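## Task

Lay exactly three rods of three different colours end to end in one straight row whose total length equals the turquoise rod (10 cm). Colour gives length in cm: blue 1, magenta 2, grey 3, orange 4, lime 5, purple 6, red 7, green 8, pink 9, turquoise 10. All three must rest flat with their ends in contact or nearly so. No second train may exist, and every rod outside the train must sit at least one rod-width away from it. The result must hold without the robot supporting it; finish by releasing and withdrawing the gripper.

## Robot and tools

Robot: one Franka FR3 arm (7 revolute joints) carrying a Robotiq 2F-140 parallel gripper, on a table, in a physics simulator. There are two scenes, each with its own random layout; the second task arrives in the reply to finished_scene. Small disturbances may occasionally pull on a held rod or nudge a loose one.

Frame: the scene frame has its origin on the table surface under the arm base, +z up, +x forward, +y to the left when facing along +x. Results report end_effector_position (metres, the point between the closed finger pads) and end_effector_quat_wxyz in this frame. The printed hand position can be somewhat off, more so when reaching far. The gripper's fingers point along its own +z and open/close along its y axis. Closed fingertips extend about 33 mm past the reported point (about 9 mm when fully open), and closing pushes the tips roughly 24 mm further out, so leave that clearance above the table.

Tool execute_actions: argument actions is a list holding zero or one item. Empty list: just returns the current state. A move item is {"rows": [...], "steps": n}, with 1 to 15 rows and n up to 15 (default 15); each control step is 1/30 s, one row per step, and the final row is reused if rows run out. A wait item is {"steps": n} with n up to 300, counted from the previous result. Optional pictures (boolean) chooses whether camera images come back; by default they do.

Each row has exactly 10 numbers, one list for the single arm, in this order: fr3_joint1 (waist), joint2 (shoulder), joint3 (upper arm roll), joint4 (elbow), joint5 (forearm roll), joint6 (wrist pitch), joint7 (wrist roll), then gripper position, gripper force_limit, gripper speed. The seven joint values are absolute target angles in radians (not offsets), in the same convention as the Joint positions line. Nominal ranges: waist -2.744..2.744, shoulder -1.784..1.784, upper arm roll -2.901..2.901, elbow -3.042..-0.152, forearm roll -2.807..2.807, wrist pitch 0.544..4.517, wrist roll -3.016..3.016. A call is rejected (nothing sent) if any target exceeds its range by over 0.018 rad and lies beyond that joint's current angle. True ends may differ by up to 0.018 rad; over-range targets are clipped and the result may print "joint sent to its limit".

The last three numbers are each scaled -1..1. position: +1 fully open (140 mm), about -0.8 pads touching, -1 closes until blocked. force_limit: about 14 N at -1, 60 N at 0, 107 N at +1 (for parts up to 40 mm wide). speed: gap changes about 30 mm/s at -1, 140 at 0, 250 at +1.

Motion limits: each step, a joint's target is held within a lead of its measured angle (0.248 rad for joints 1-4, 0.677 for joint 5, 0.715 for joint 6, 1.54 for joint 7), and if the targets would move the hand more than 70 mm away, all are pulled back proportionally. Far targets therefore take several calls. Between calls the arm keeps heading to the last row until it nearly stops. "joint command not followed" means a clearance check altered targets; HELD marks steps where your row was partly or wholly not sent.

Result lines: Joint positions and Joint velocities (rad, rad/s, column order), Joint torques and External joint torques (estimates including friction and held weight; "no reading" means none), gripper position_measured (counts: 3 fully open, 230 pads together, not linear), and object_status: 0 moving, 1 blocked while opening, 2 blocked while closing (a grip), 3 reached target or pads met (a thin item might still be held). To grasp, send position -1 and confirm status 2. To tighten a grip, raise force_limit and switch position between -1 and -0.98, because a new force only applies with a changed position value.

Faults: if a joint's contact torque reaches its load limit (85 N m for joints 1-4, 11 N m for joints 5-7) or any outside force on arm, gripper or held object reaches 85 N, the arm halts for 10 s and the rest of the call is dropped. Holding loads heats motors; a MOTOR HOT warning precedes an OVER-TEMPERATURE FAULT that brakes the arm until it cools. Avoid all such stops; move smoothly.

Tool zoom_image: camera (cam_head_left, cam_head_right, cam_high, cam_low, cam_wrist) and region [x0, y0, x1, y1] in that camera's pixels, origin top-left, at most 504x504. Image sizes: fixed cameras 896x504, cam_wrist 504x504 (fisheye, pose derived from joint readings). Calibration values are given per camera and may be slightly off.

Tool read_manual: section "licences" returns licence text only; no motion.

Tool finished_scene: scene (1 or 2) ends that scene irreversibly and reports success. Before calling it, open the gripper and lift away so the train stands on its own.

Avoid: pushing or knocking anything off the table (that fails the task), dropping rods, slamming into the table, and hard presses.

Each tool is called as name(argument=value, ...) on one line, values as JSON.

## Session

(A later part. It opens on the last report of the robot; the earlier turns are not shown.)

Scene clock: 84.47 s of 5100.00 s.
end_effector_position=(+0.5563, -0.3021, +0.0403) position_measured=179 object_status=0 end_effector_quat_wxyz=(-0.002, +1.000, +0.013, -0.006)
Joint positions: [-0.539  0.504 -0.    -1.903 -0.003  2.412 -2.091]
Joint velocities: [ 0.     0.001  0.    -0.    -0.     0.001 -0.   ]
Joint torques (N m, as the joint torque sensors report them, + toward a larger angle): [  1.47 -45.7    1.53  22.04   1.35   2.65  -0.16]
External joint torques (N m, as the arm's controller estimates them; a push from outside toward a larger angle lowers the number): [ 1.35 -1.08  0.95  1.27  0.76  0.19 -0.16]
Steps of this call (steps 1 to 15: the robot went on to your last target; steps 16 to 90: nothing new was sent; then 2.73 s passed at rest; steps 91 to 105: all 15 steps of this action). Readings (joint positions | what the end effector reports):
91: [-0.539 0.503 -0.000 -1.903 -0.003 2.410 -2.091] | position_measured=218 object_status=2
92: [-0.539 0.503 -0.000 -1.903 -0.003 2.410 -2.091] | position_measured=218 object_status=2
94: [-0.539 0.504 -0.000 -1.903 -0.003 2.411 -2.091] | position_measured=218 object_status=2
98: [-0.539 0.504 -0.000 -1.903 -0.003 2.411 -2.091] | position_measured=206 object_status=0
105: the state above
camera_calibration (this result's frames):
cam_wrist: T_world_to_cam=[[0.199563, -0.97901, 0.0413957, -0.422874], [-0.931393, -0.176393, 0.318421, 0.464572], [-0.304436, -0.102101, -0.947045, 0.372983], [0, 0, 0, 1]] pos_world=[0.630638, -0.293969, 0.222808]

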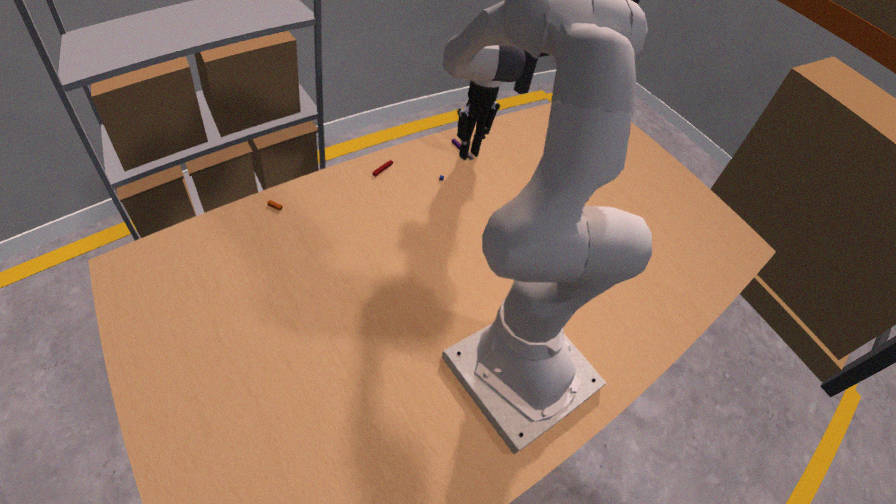

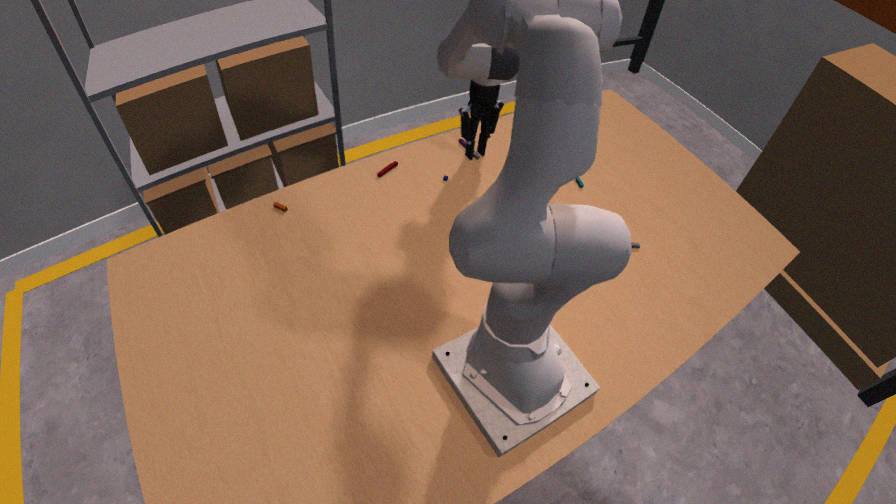

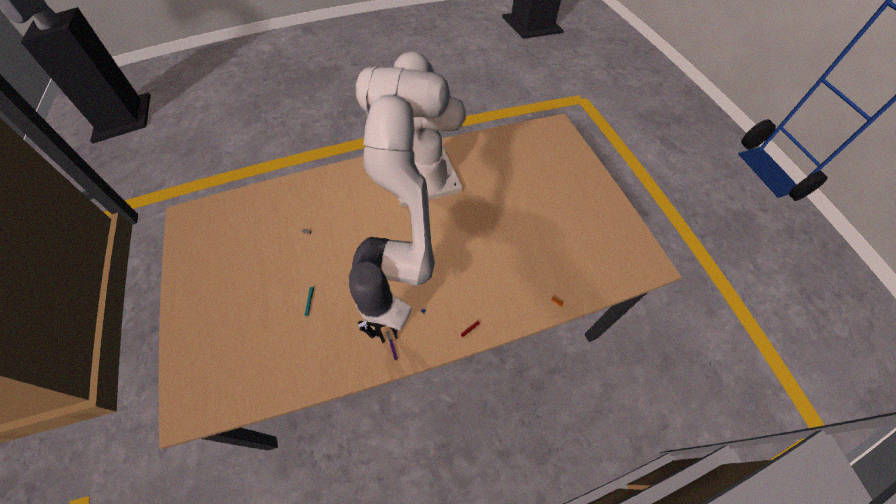

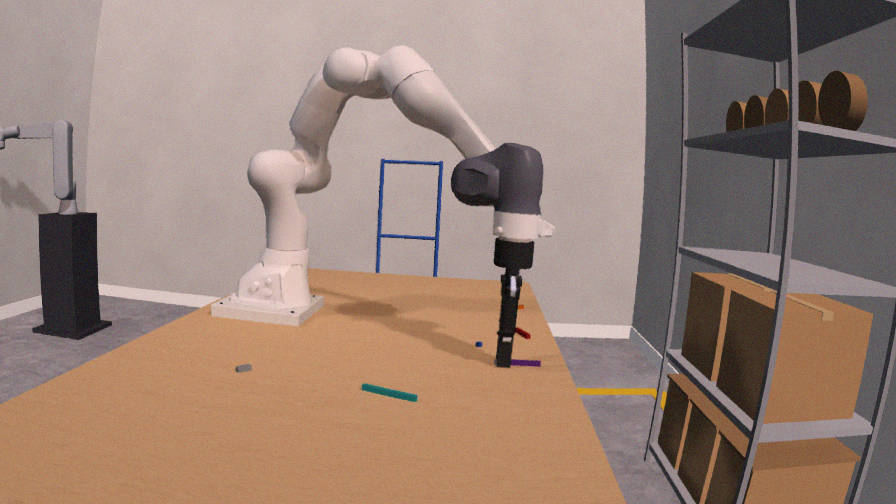

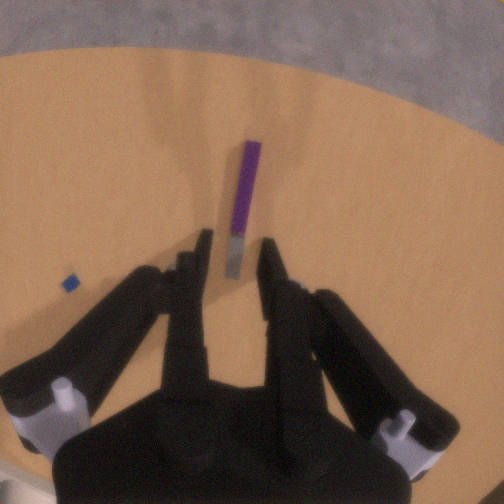

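execute_actions(actions=[{"rows":[[-0.5375,0.497,0,-1.903,0,2.40,-2.096,-0.4,-0.4,-0.5],[-0.5375,0.485,0,-1.903,0,2.39,-2.096,-0.4,-0.4,-0.5],[-0.5375,0.47,0,-1.905,0,2.38,-2.096,-0.4,-0.4,-0.5],[-0.5375,0.455,0,-1.91,0,2.38,-2.1,-0.4,-0.4,-0.5],[-0.535,0.435,0,-1.93,0,2.39,-2.15,-0.4,-0.4,-0.5],[-0.525,0.412,0,-1.96,0,2.405,-2.2,-0.4,-0.4,-0.5],[-0.51,0.387,0,-2.0,0,2.42,-2.26,-0.4,-0.4,-0.5],[-0.493,0.361,0,-2.04,0,2.44,-2.32,-0.4,-0.4,-0.5],[-0.476,0.335,0,-2.08,0,2.46,-2.38,-0.4,-0.4,-0.5],[-0.459,0.31,0,-2.12,0,2.48,-2.44,-0.4,-0.4,-0.5],[-0.442,0.287,0,-2.16,0,2.5,-2.51,-0.4,-0.4,-0.5],[-0.427,0.266,0,-2.2,0,2.51,-2.51,-0.4,-0.4,-0.5],[-0.414,0.248,0,-2.235,0,2.51,-2.51,-0.4,-0.4,-0.5],[-0.403,0.236,0,-2.26,0,2.51,-2.51,-0.4,-0.4,-0.5],[-0.396,0.229,0,-2.276,0,2.51,-2.51,-0.4,-0.4,-0.5]],"steps":15}], pictures=false)

execute_actions(actions=[{"steps":35}])

zoom_image(camera="cam_wrist", region=[170, 170, 310, 290])

Scene clock: 94.67 s of 5100.00 s.
end_effector_position=(+0.5168, -0.2053, +0.0712) position_measured=179 object_status=3 end_effector_quat_wxyz=(-0.002, +0.982, +0.187, -0.002)
Joint positions: [-0.42   0.257  0.001 -2.211 -0.003  2.478 -2.321]
Joint velocities: [ 0.381 -0.394  0.069 -0.831 -0.001  0.157 -0.61 ]
Joint torques (N m, as the joint torque sensors report them, + toward a larger angle): [ -3.38 -35.3   -2.65  21.18   1.29   3.31  -0.37]
External joint torques (N m, as the arm's controller estimates them; a push from outside toward a larger angle lowers the number): [ 1.76 -1.82  1.76 -1.73  0.59  0.34 -0.39]
Steps of this call (steps 1 to 15: the robot went on to your last target; steps 16 to 90: nothing new was sent; then 6.70 s passed at rest; steps 91 to 105: all 15 steps of this action). Readings (joint positions | what the end effector reports):
91: [-0.539 0.504 -0.000 -1.903 -0.003 2.410 -2.091] | position_measured=179 object_status=3
92: [-0.539 0.501 -0.000 -1.904 -0.003 2.407 -2.091] | position_measured=179 object_status=3
94: [-0.539 0.488 -0.000 -1.907 -0.003 2.398 -2.091] | position_measured=179 object_status=3
98: [-0.525 0.412 -0.004 -1.970 -0.003 2.408 -2.138] | position_measured=179 object_status=3
105: the state above

Scene clock: 95.83 s of 5100.00 s.
end_effector_position=(+0.5043, -0.1851, +0.0643) position_measured=179 object_status=3 end_effector_quat_wxyz=(-0.005, +0.958, +0.287, -0.004)
Joint positions: [-0.396  0.23   0.002 -2.273 -0.003  2.508 -2.501]
Joint velocities: [-0.001  0.001  0.    -0.     0.001 -0.    -0.013]
Joint torques (N m, as the joint torque sensors report them, + toward a larger angle): [  0.66 -37.81  -0.2   18.05   1.22   2.78  -0.2 ]
External joint torques (N m, as the arm's controller estimates them; a push from outside toward a larger angle lowers the number): [ 0.51 -2.54 -0.58 -1.34  0.69  0.36 -0.2 ]
Steps of this call (steps 1 to 35: the robot went on to your last target). Readings (joint positions | what the end effector reports):
1: [-0.410 0.247 0.003 -2.234 -0.003 2.482 -2.340] | position_measured=179 object_status=3
2: [-0.402 0.242 0.005 -2.249 -0.003 2.486 -2.357] | position_measured=179 object_status=3
4: [-0.396 0.237 0.005 -2.265 -0.003 2.492 -2.386] | position_measured=179 object_status=3
8: [-0.396 0.232 0.003 -2.273 -0.003 2.500 -2.428] | position_measured=179 object_status=3
35: the state above
camera_calibration (this result's frames):
cam_wrist: T_world_to_cam=[[0.6856, -0.72709, 0.0359585, -0.497103], [-0.698858, -0.643539, 0.312177, 0.225796], [-0.20384, -0.239158, -0.949343, 0.315853], [0, 0, 0, 1]] pos_world=[0.562996, -0.140591, 0.247239]

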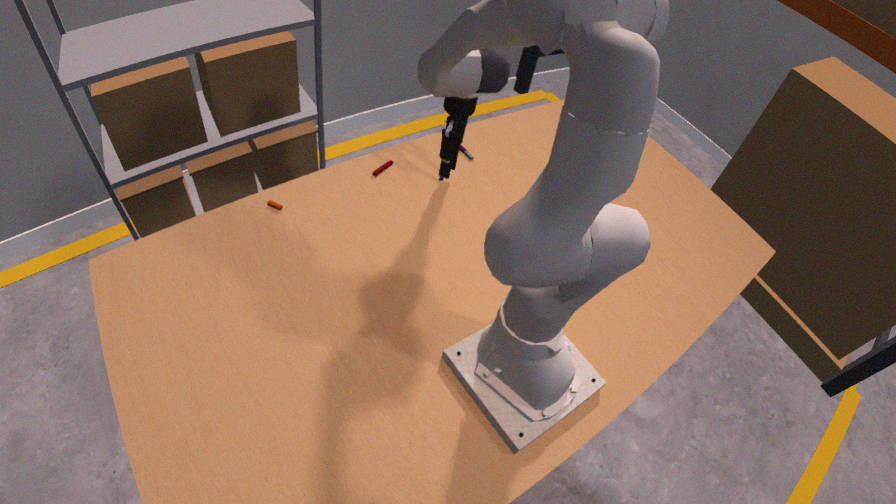

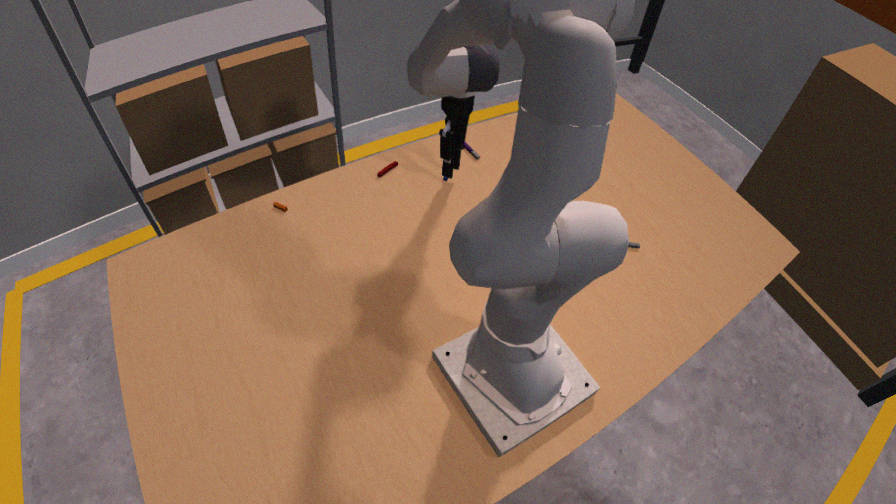

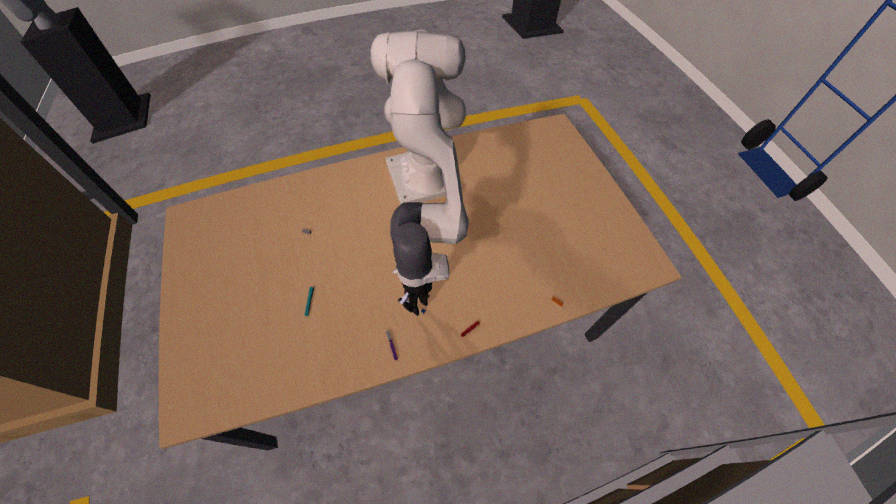

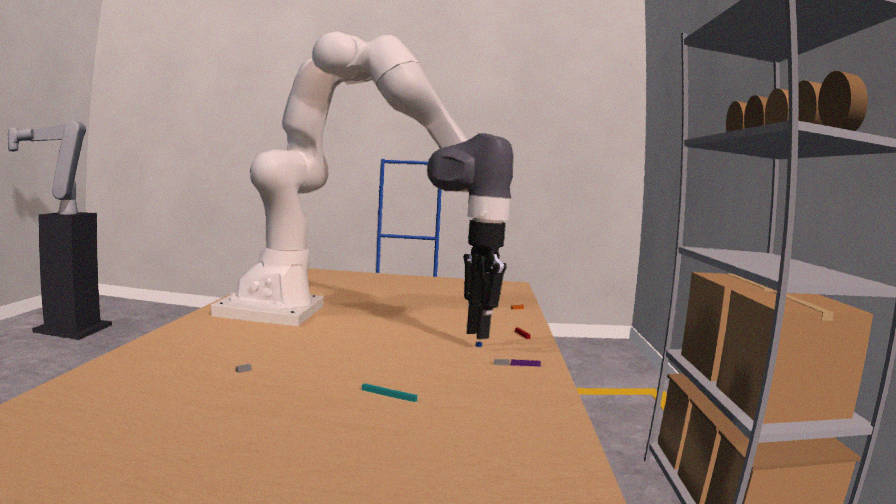

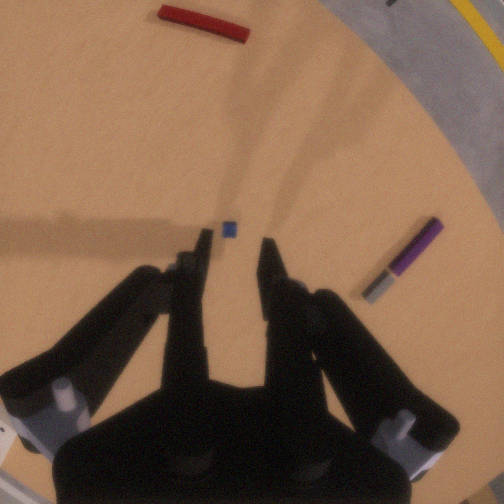

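Region (170, 170, 310, 290) of cam_wrist's 504x504 image, scaled by 3.600, with more detail than that image has; it fills the top 432 rows of this view, and the rest is white.

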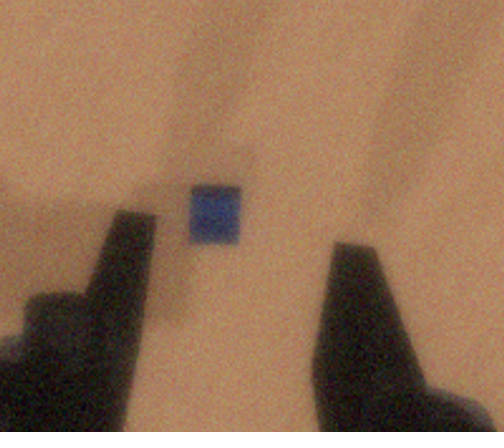

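execute_actions(actions=[{"rows":[[-0.393,0.231,0,-2.28,0,2.53,-2.63,-0.4,-0.4,-0.5],[-0.391,0.233,0,-2.284,0,2.54,-2.63,-0.4,-0.4,-0.5],[-0.391,0.236,0,-2.288,0,2.55,-2.63,-0.4,-0.4,-0.5],[-0.391,0.24,0,-2.29,0,2.555,-2.63,-0.4,-0.4,-0.5],[-0.391,0.244,0,-2.29,0,2.56,-2.63,-0.4,-0.4,-0.5],[-0.391,0.248,0,-2.29,0,2.565,-2.63,-0.4,-0.4,-0.5],[-0.391,0.252,0,-2.29,0,2.571,-2.63,-0.4,-0.4,-0.5],[-0.391,0.256,0,-2.29,0,2.571,-2.62,-0.4,-0.4,-0.5],[-0.391,0.26,0,-2.29,0,2.571,-2.61,-0.4,-0.4,-0.5],[-0.391,0.264,0,-2.29,0,2.571,-2.602,-0.4,-0.4,-0.5],[-0.391,0.268,0,-2.29,0,2.571,-2.602,-0.4,-0.4,-0.5],[-0.391,0.271,0,-2.29,0,2.571,-2.602,-0.4,-0.4,-0.5],[-0.391,0.274,0,-2.29,0,2.571,-2.602,-0.4,-0.4,-0.5],[-0.391,0.277,0,-2.29,0,2.571,-2.602,-0.4,-0.4,-0.5]],"steps":15}], pictures=false)

execute_actions(actions=[{"steps":12}])

zoom_image(camera="cam_wrist", region=[170, 170, 310, 290])

Scene clock: 106.03 s of 5100.00 s.
end_effector_position=(+0.5018, -0.1825, +0.0420) position_measured=179 object_status=3 end_effector_quat_wxyz=(-0.005, +0.944, +0.329, -0.004)
Joint positions: [-0.393  0.271  0.002 -2.288 -0.003  2.563 -2.586]
Joint velocities: [-0.     0.078 -0.001 -0.009  0.     0.028 -0.034]
Joint torques (N m, as the joint torque sensors report them, + toward a larger angle): [  1.13 -37.1    0.7   17.51   1.15   2.85  -0.25]
External joint torques (N m, as the arm's controller estimates them; a push from outside toward a larger angle lowers the number): [ 0.99  0.37  0.27 -1.9   0.66  0.3  -0.25]
Steps of this call (steps 1 to 15: the robot went on to your last target; steps 16 to 90: nothing new was sent; then 6.70 s passed at rest; steps 91 to 105: all 15 steps of this action). Readings (joint positions | what the end effector reports):
91: [-0.396 0.230 0.002 -2.274 -0.003 2.511 -2.515] | position_measured=179 object_status=3
92: [-0.395 0.230 0.002 -2.276 -0.003 2.515 -2.526] | position_measured=179 object_status=3
94: [-0.394 0.232 0.002 -2.281 -0.003 2.527 -2.546] | position_measured=179 object_status=3
98: [-0.393 0.245 0.002 -2.286 -0.003 2.548 -2.573] | position_measured=179 object_status=3
105: the state above

Scene clock: 106.43 s of 5100.00 s.
end_effector_position=(+0.5015, -0.1824, +0.0398) position_measured=179 object_status=3 end_effector_quat_wxyz=(-0.005, +0.943, +0.332, -0.004)
Joint positions: [-0.393  0.276  0.002 -2.288 -0.003  2.568 -2.594]
Joint velocities: [ 0.    -0.002  0.    -0.    -0.001  0.005 -0.01 ]
Joint torques (N m, as the joint torque sensors report them, + toward a larger angle): [  1.65 -36.38  -0.13  17.69   1.15   2.75  -0.1 ]
External joint torques (N m, as the arm's controller estimates them; a push from outside toward a larger angle lowers the number): [ 1.57 -0.19 -0.5  -1.04  0.67  0.29 -0.1 ]
Steps of this call (steps 1 to 12: the robot went on to your last target). Readings (joint positions | what the end effector reports):
1: [-0.393 0.274 0.002 -2.288 -0.003 2.564 -2.588] | position_measured=179 object_status=3
2: [-0.393 0.275 0.002 -2.288 -0.003 2.565 -2.589] | position_measured=179 object_status=3
4: [-0.393 0.276 0.002 -2.288 -0.003 2.566 -2.590] | position_measured=179 object_status=3
8: [-0.393 0.276 0.002 -2.288 -0.003 2.567 -2.593] | position_measured=179 object_status=3
12: the state above
camera_calibration (this result's frames):
cam_wrist: T_world_to_cam=[[0.752088, -0.6581, 0.0356118, -0.513026], [-0.634178, -0.707927, 0.310899, 0.1891], [-0.179392, -0.256408, -0.949776, 0.277257], [0, 0, 0, 1]] pos_world=[0.555502, -0.132662, 0.222811]

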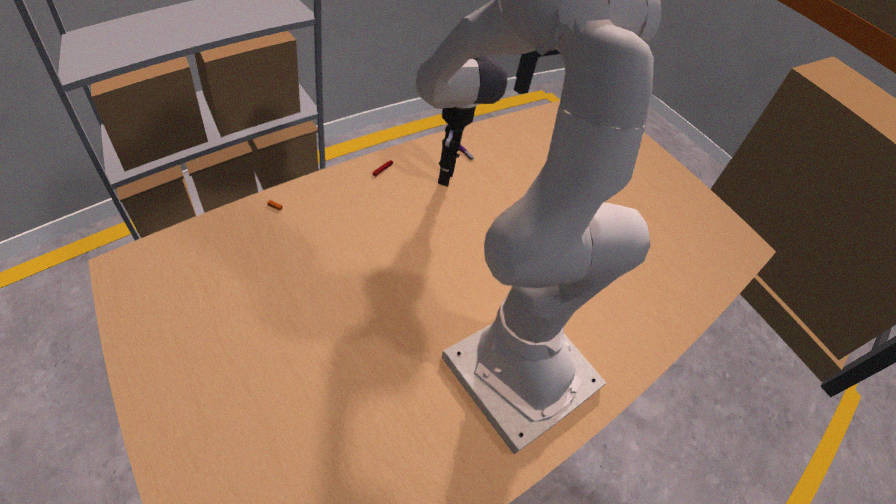

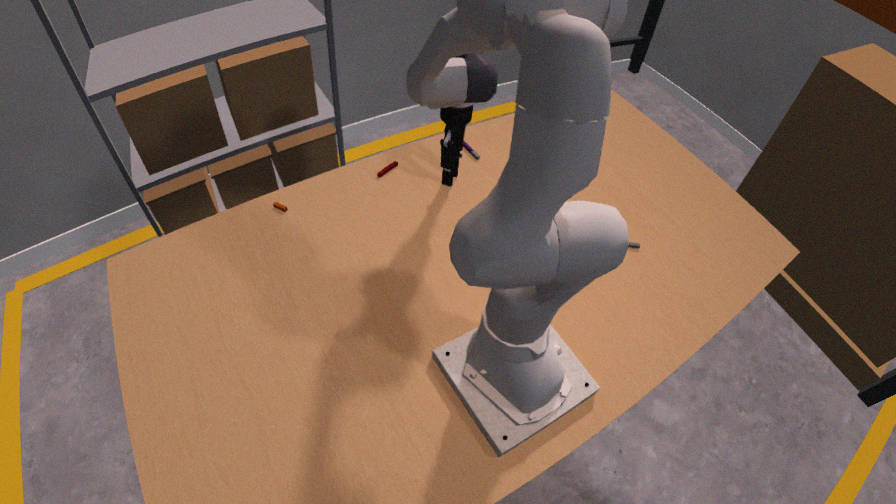

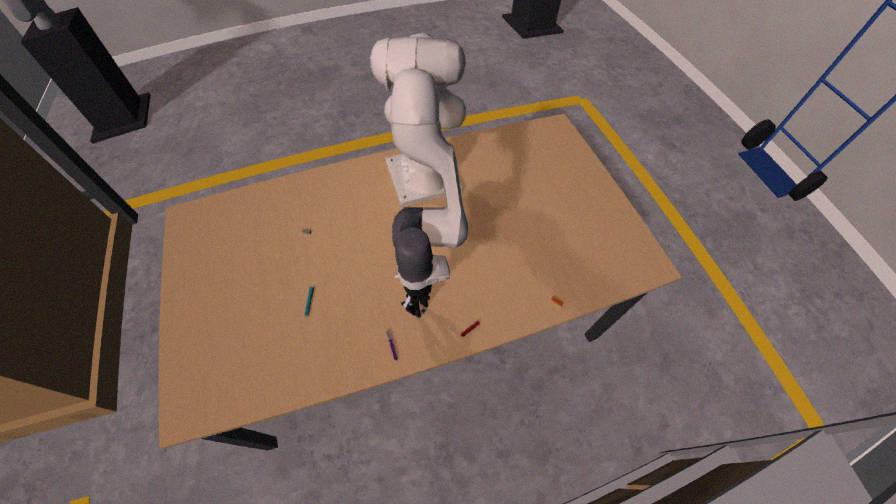

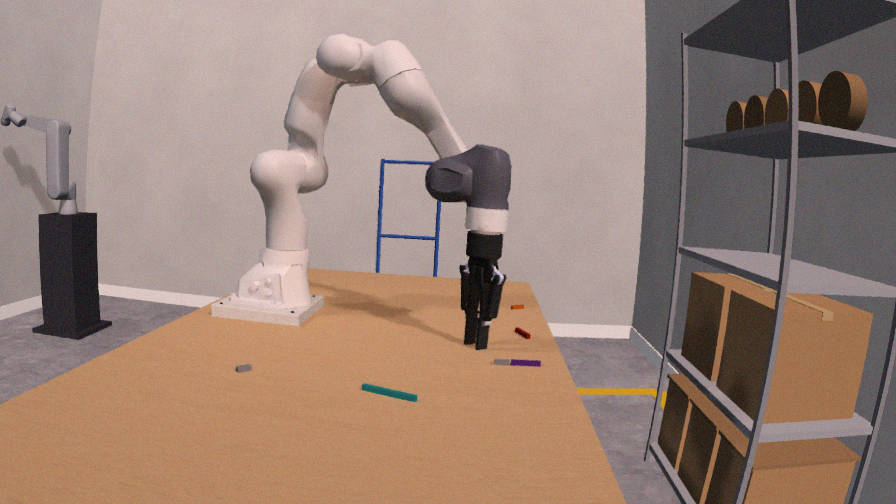

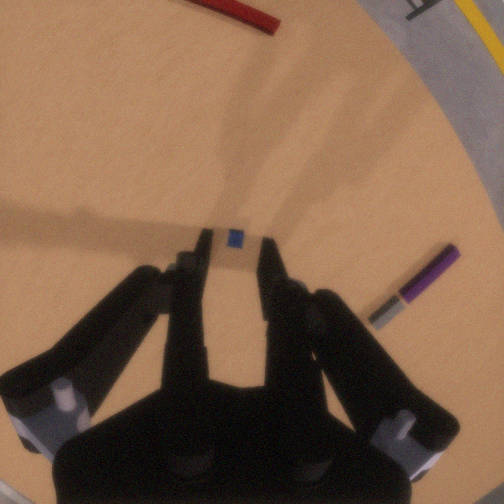

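Region (170, 170, 310, 290) of cam_wrist's 504x504 image, scaled by 3.600, with more detail than that image has; it fills the top 432 rows of this view, and the rest is white.

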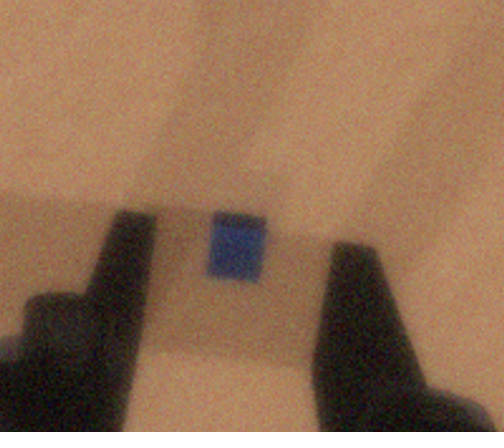

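execute_actions(actions=[{"rows":[[-0.391,0.277,0,-2.29,0,2.571,-2.602,-1,-0.4,-0.5]],"steps":15}], pictures=false)

execute_actions(actions=[{"rows":[[-0.391,0.27,0,-2.285,0,2.55,-2.602,-1,-0.4,-0.5],[-0.391,0.262,0,-2.275,0,2.53,-2.59,-1,-0.4,-0.5],[-0.395,0.257,0,-2.26,0,2.51,-2.55,-1,-0.4,-0.5],[-0.403,0.258,0,-2.244,0,2.495,-2.5,-1,-0.4,-0.5],[-0.415,0.265,0,-2.225,0,2.485,-2.44,-1,-0.4,-0.5],[-0.43,0.275,0,-2.205,0,2.475,-2.38,-1,-0.4,-0.5],[-0.448,0.288,0,-2.183,0,2.465,-2.31,-1,-0.4,-0.5],[-0.468,0.302,0,-2.16,0,2.46,-2.24,-1,-0.4,-0.5],[-0.488,0.317,0,-2.137,0,2.455,-2.17,-1,-0.4,-0.5],[-0.508,0.333,0,-2.114,0,2.45,-2.095,-1,-0.4,-0.5],[-0.527,0.35,0,-2.092,0,2.446,-2.095,-1,-0.4,-0.5],[-0.544,0.366,0,-2.072,0,2.446,-2.095,-1,-0.4,-0.5],[-0.557,0.381,0,-2.056,0,2.446,-2.095,-1,-0.4,-0.5],[-0.566,0.394,0,-2.045,0,2.446,-2.095,-1,-0.4,-0.5],[-0.572,0.405,0,-2.038,0,2.446,-2.095,-1,-0.4,-0.5]],"steps":15}], pictures=false)

execute_actions(actions=[{"steps":40}])

zoom_image(camera="cam_wrist", region=[150, 70, 350, 270])

Scene clock: 114.57 s of 5100.00 s.
end_effector_position=(+0.5018, -0.1824, +0.0399) position_measured=219 object_status=2 end_effector_quat_wxyz=(-0.005, +0.943, +0.334, -0.004)
Joint positions: [-0.393  0.276  0.002 -2.288 -0.003  2.569 -2.597]
Joint velocities: [-0.001 -0.    -0.001  0.     0.002 -0.    -0.   ]
Joint torques (N m, as the joint torque sensors report them, + toward a larger angle): [  2.04 -36.22   0.18  17.69   1.18   2.69  -0.18]
External joint torques (N m, as the arm's controller estimates them; a push from outside toward a larger angle lowers the number): [ 2.04 -0.16 -0.11 -0.99  0.69  0.25 -0.18]
Steps of this call (steps 1 to 15: the robot went on to your last target; steps 16 to 90: nothing new was sent; then 4.63 s passed at rest; steps 91 to 105: all 15 steps of this action). Readings (joint positions | what the end effector reports):
91: [-0.393 0.276 0.002 -2.288 -0.003 2.569 -2.597] | position_measured=179 object_status=0
92: [-0.393 0.276 0.002 -2.288 -0.003 2.569 -2.597] | position_measured=182 object_status=0
94: [-0.393 0.276 0.002 -2.288 -0.003 2.569 -2.597] | position_measured=191 object_status=0
98: [-0.393 0.276 0.002 -2.288 -0.003 2.569 -2.597] | position_measured=210 object_status=0
105: the state above

Scene clock: 115.07 s of 5100.00 s.
end_effector_position=(+0.5253, -0.2910, +0.0614) position_measured=219 object_status=2 end_effector_quat_wxyz=(+0.004, +0.994, +0.109, +0.004)
Joint positions: [-0.547  0.371 -0.    -2.066 -0.003  2.465 -2.293]
Joint velocities: [-0.381  0.402 -0.066  0.385  0.001 -0.076  0.639]
Joint torques (N m, as the joint torque sensors report them, + toward a larger angle): [  3.77 -40.71   4.01  18.6    1.26   1.62   0.3 ]
External joint torques (N m, as the arm's controller estimates them; a push from outside toward a larger angle lowers the number): [-1.53  0.15 -0.97  1.3   0.85 -0.32  0.32]
Steps of this call (steps 1 to 15: all 15 steps of this action). Readings (joint positions | what the end effector reports):
1: [-0.393 0.276 0.002 -2.288 -0.003 2.567 -2.597] | position_measured=219 object_status=2
2: [-0.393 0.274 0.002 -2.287 -0.003 2.561 -2.597] | position_measured=219 object_status=2
4: [-0.394 0.269 0.002 -2.274 -0.003 2.542 -2.585] | position_measured=219 object_status=2
8: [-0.427 0.279 0.005 -2.206 -0.003 2.504 -2.502] | position_measured=219 object_status=2
15: the state above

Scene clock: 116.40 s of 5100.00 s.
end_effector_position=(+0.5159, -0.3050, +0.0500) position_measured=219 object_status=2 end_effector_quat_wxyz=(-0.002, +1.000, +0.001, -0.006)
Joint positions: [-0.573  0.405 -0.002 -2.041 -0.003  2.448 -2.102]
Joint velocities: [-0.001  0.     0.001 -0.002 -0.001  0.001  0.009]
Joint torques (N m, as the joint torque sensors report them, + toward a larger angle): [  1.43 -42.56   1.89  21.18   1.25   2.1    0.28]
External joint torques (N m, as the arm's controller estimates them; a push from outside toward a larger angle lowers the number): [ 1.47 -1.16  1.54  0.96  0.68 -0.35  0.28]
Steps of this call (steps 1 to 40: the robot went on to your last target). Readings (joint positions | what the end effector reports):
1: [-0.558 0.382 -0.002 -2.057 -0.003 2.463 -2.273] | position_measured=219 object_status=2
2: [-0.566 0.391 -0.004 -2.051 -0.003 2.460 -2.255] | position_measured=219 object_status=2
4: [-0.573 0.401 -0.005 -2.046 -0.003 2.456 -2.224] | position_measured=219 object_status=2
8: [-0.573 0.405 -0.003 -2.043 -0.003 2.451 -2.180] | position_measured=219 object_status=2
40: the state above
camera_calibration (this result's frames):
cam_wrist: T_world_to_cam=[[0.175017, -0.983699, 0.0413035, -0.406824], [-0.935057, -0.152935, 0.319812, 0.432288], [-0.308282, -0.0945937, -0.94658, 0.373818], [0, 0, 0, 1]] pos_world=[0.590657, -0.29872, 0.232401]

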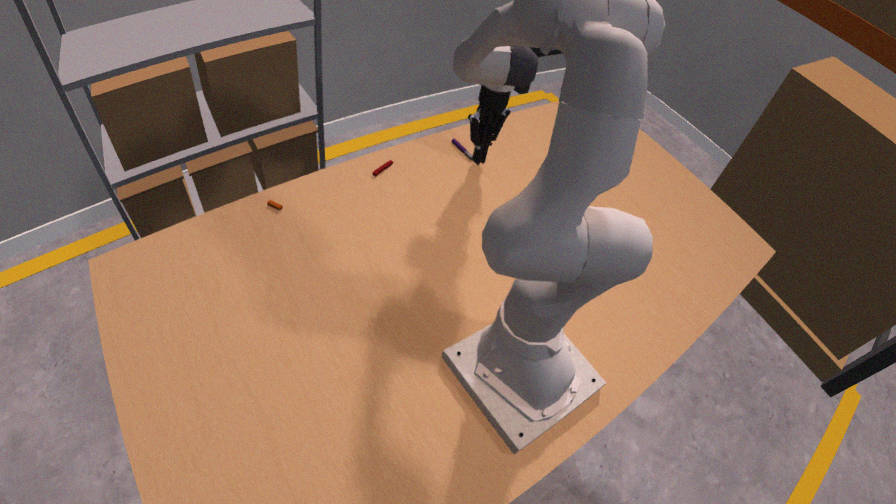

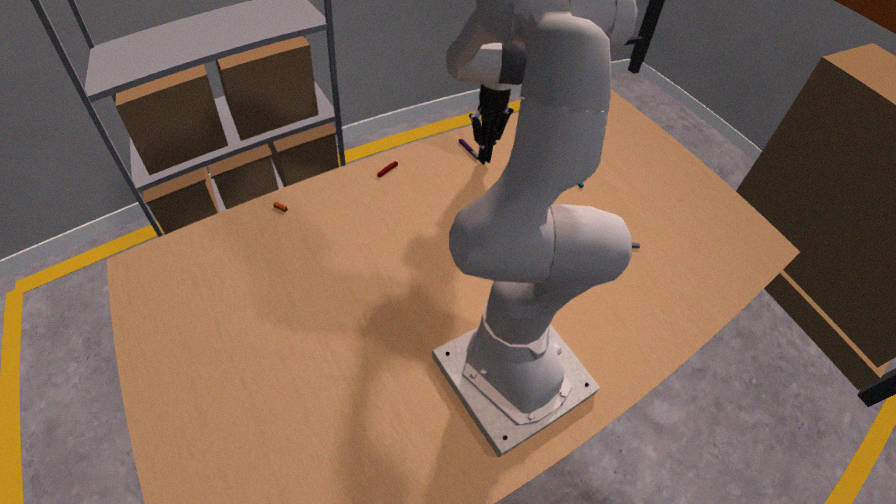

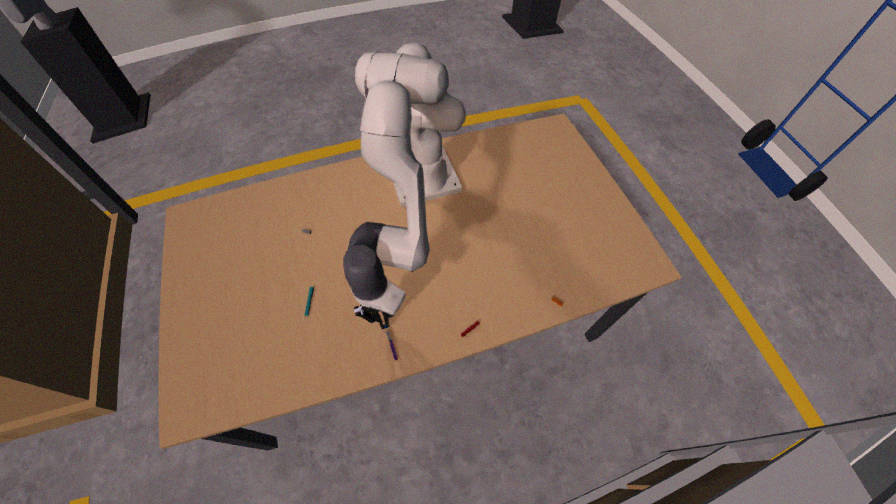

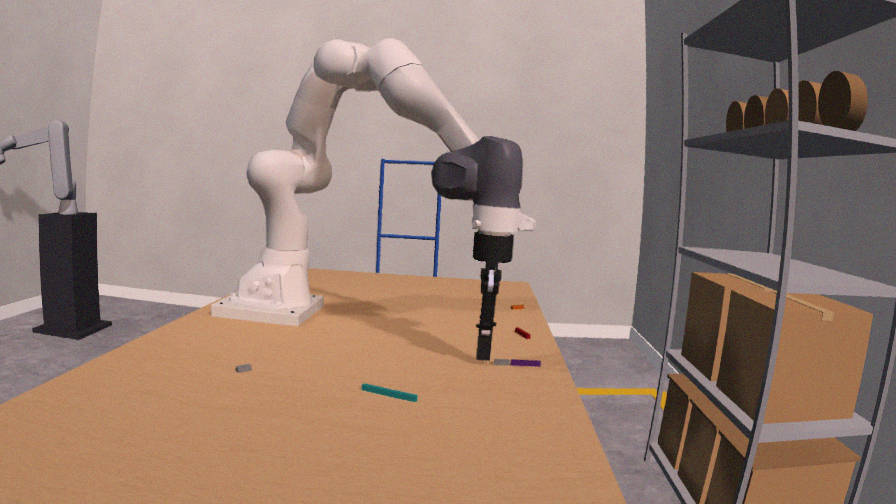

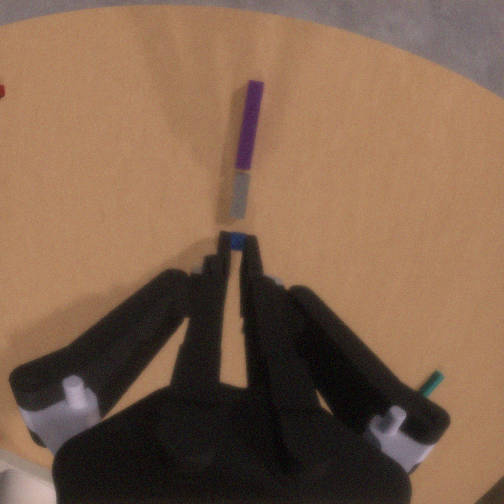

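Region (150, 70, 350, 270) of cam_wrist's 504x504 image, scaled by 2.520, with more detail than that image has.

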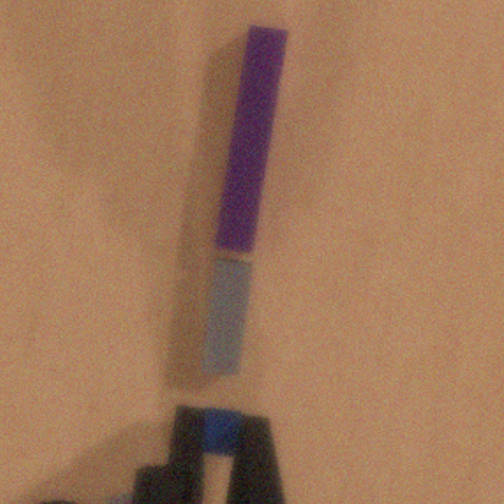

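execute_actions(actions=[{"rows":[[-0.569,0.407,0,-2.037,0,2.46,-2.095,-1,-0.4,-0.5],[-0.567,0.409,0,-2.036,0,2.465,-2.095,-1,-0.4,-0.5],[-0.566,0.412,0,-2.035,0,2.465,-2.095,-1,-0.4,-0.5],[-0.566,0.415,0,-2.034,0,2.465,-2.095,-1,-0.4,-0.5],[-0.566,0.418,0,-2.033,0,2.465,-2.095,-1,-0.4,-0.5],[-0.566,0.421,0,-2.0325,0,2.465,-2.095,-1,-0.4,-0.5],[-0.566,0.424,0,-2.0325,0,2.465,-2.095,-1,-0.4,-0.5],[-0.566,0.4265,0,-2.0325,0,2.465,-2.095,-1,-0.4,-0.5]],"steps":15}])

zoom_image(camera="cam_wrist", region=[180, 150, 300, 270])

Scene clock: 122.87 s of 5100.00 s.
end_effector_position=(+0.5185, -0.3021, +0.0408) position_measured=219 object_status=2 end_effector_quat_wxyz=(-0.003, +1.000, +0.002, -0.007)
Joint positions: [-0.568  0.426 -0.002 -2.035 -0.003  2.462 -2.1  ]
Joint velocities: [ 0.001 -0.001 -0.001  0.     0.002  0.006  0.   ]
Joint torques (N m, as the joint torque sensors report them, + toward a larger angle): [  1.47 -43.17   2.16  21.28   1.29   2.73   0.3 ]
External joint torques (N m, as the arm's controller estimates them; a push from outside toward a larger angle lowers the number): [ 1.55 -1.25  1.83  1.17  0.73  0.27  0.3 ]
Steps of this call (steps 1 to 15: the robot went on to your last target; steps 16 to 90: nothing new was sent; then 2.97 s passed at rest; steps 91 to 105: all 15 steps of this action). Readings (joint positions | what the end effector reports):
91: [-0.573 0.405 -0.002 -2.040 -0.003 2.449 -2.100] | position_measured=219 object_status=2
92: [-0.572 0.405 -0.002 -2.040 -0.003 2.452 -2.100] | position_measured=219 object_status=2
94: [-0.570 0.408 -0.002 -2.038 -0.003 2.455 -2.100] | position_measured=219 object_status=2
98: [-0.568 0.418 -0.002 -2.035 -0.003 2.460 -2.100] | position_measured=219 object_status=2
105: the state above
camera_calibration (this result's frames):
cam_wrist: T_world_to_cam=[[0.178795, -0.983086, 0.0396717, -0.405761], [-0.933903, -0.156885, 0.321267, 0.436227], [-0.30961, -0.0944904, -0.946157, 0.366798], [0, 0, 0, 1]] pos_world=[0.593506, -0.295802, 0.223]

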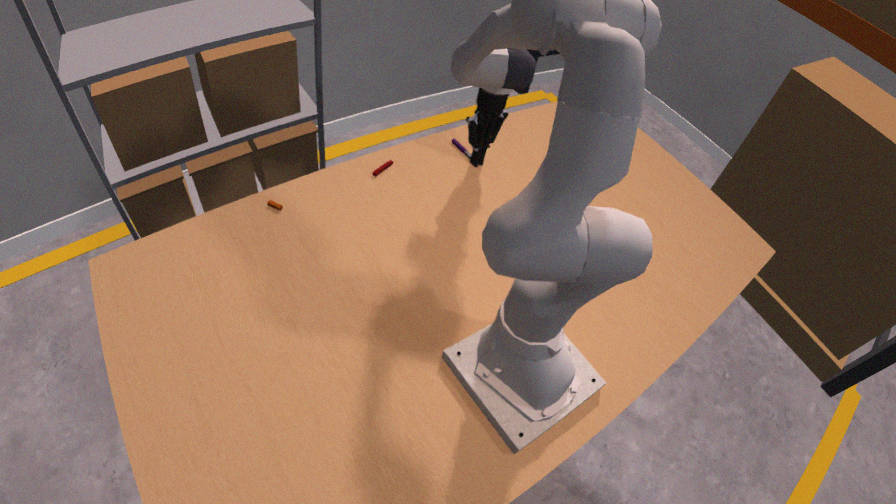

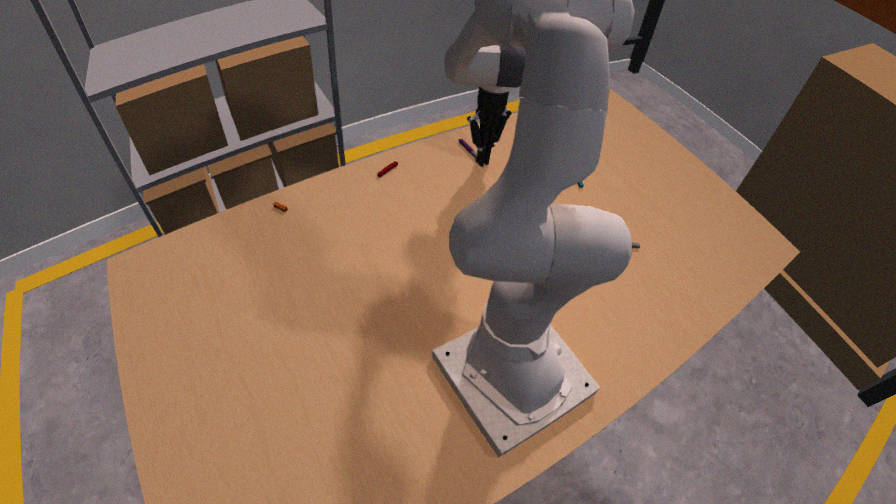

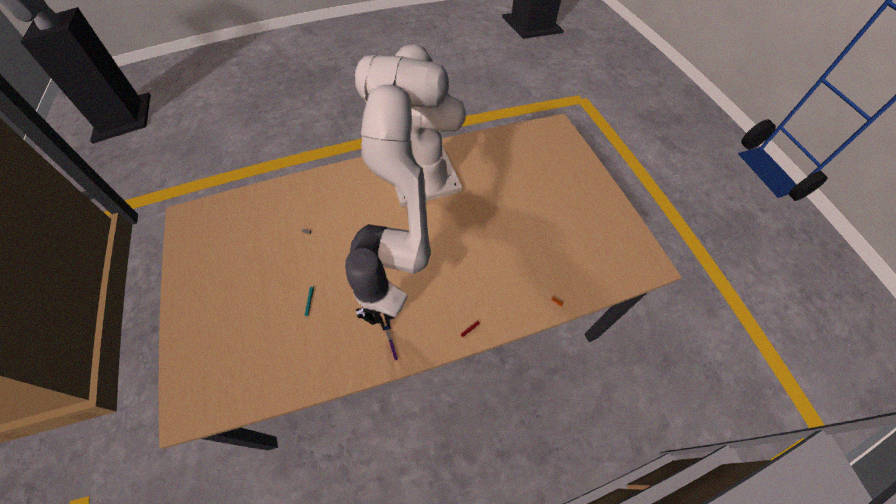

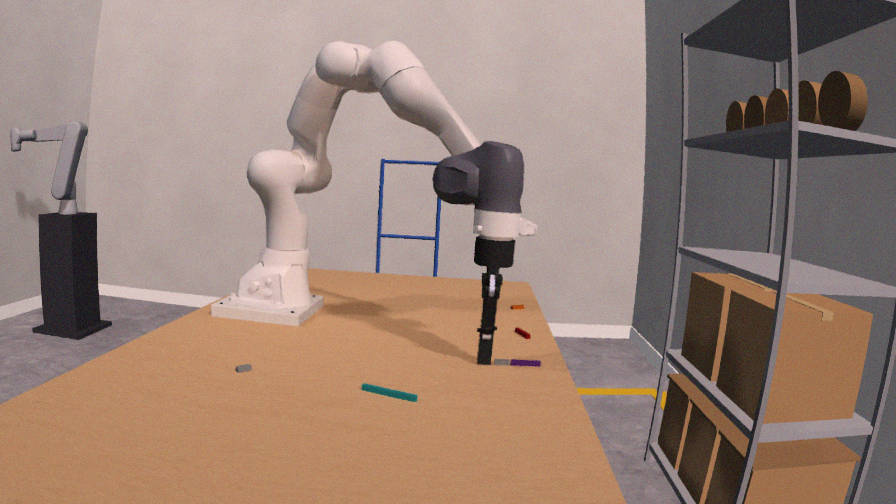

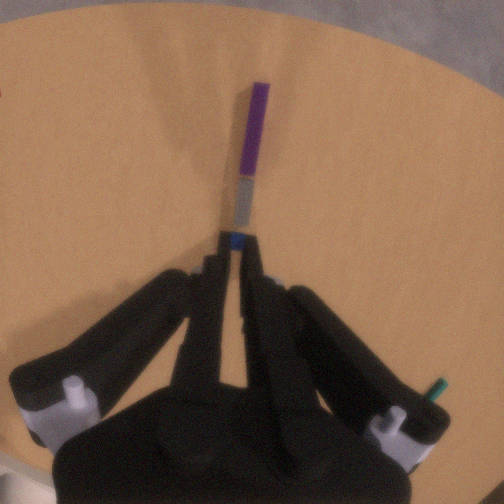

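Region (180, 150, 300, 270) of cam_wrist's 504x504 image, scaled by 4.200, with more detail than that image has.

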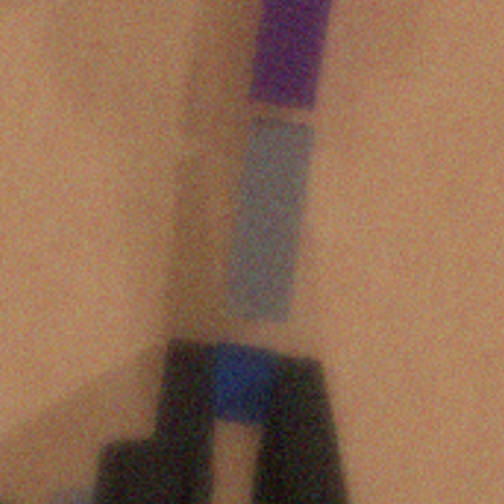

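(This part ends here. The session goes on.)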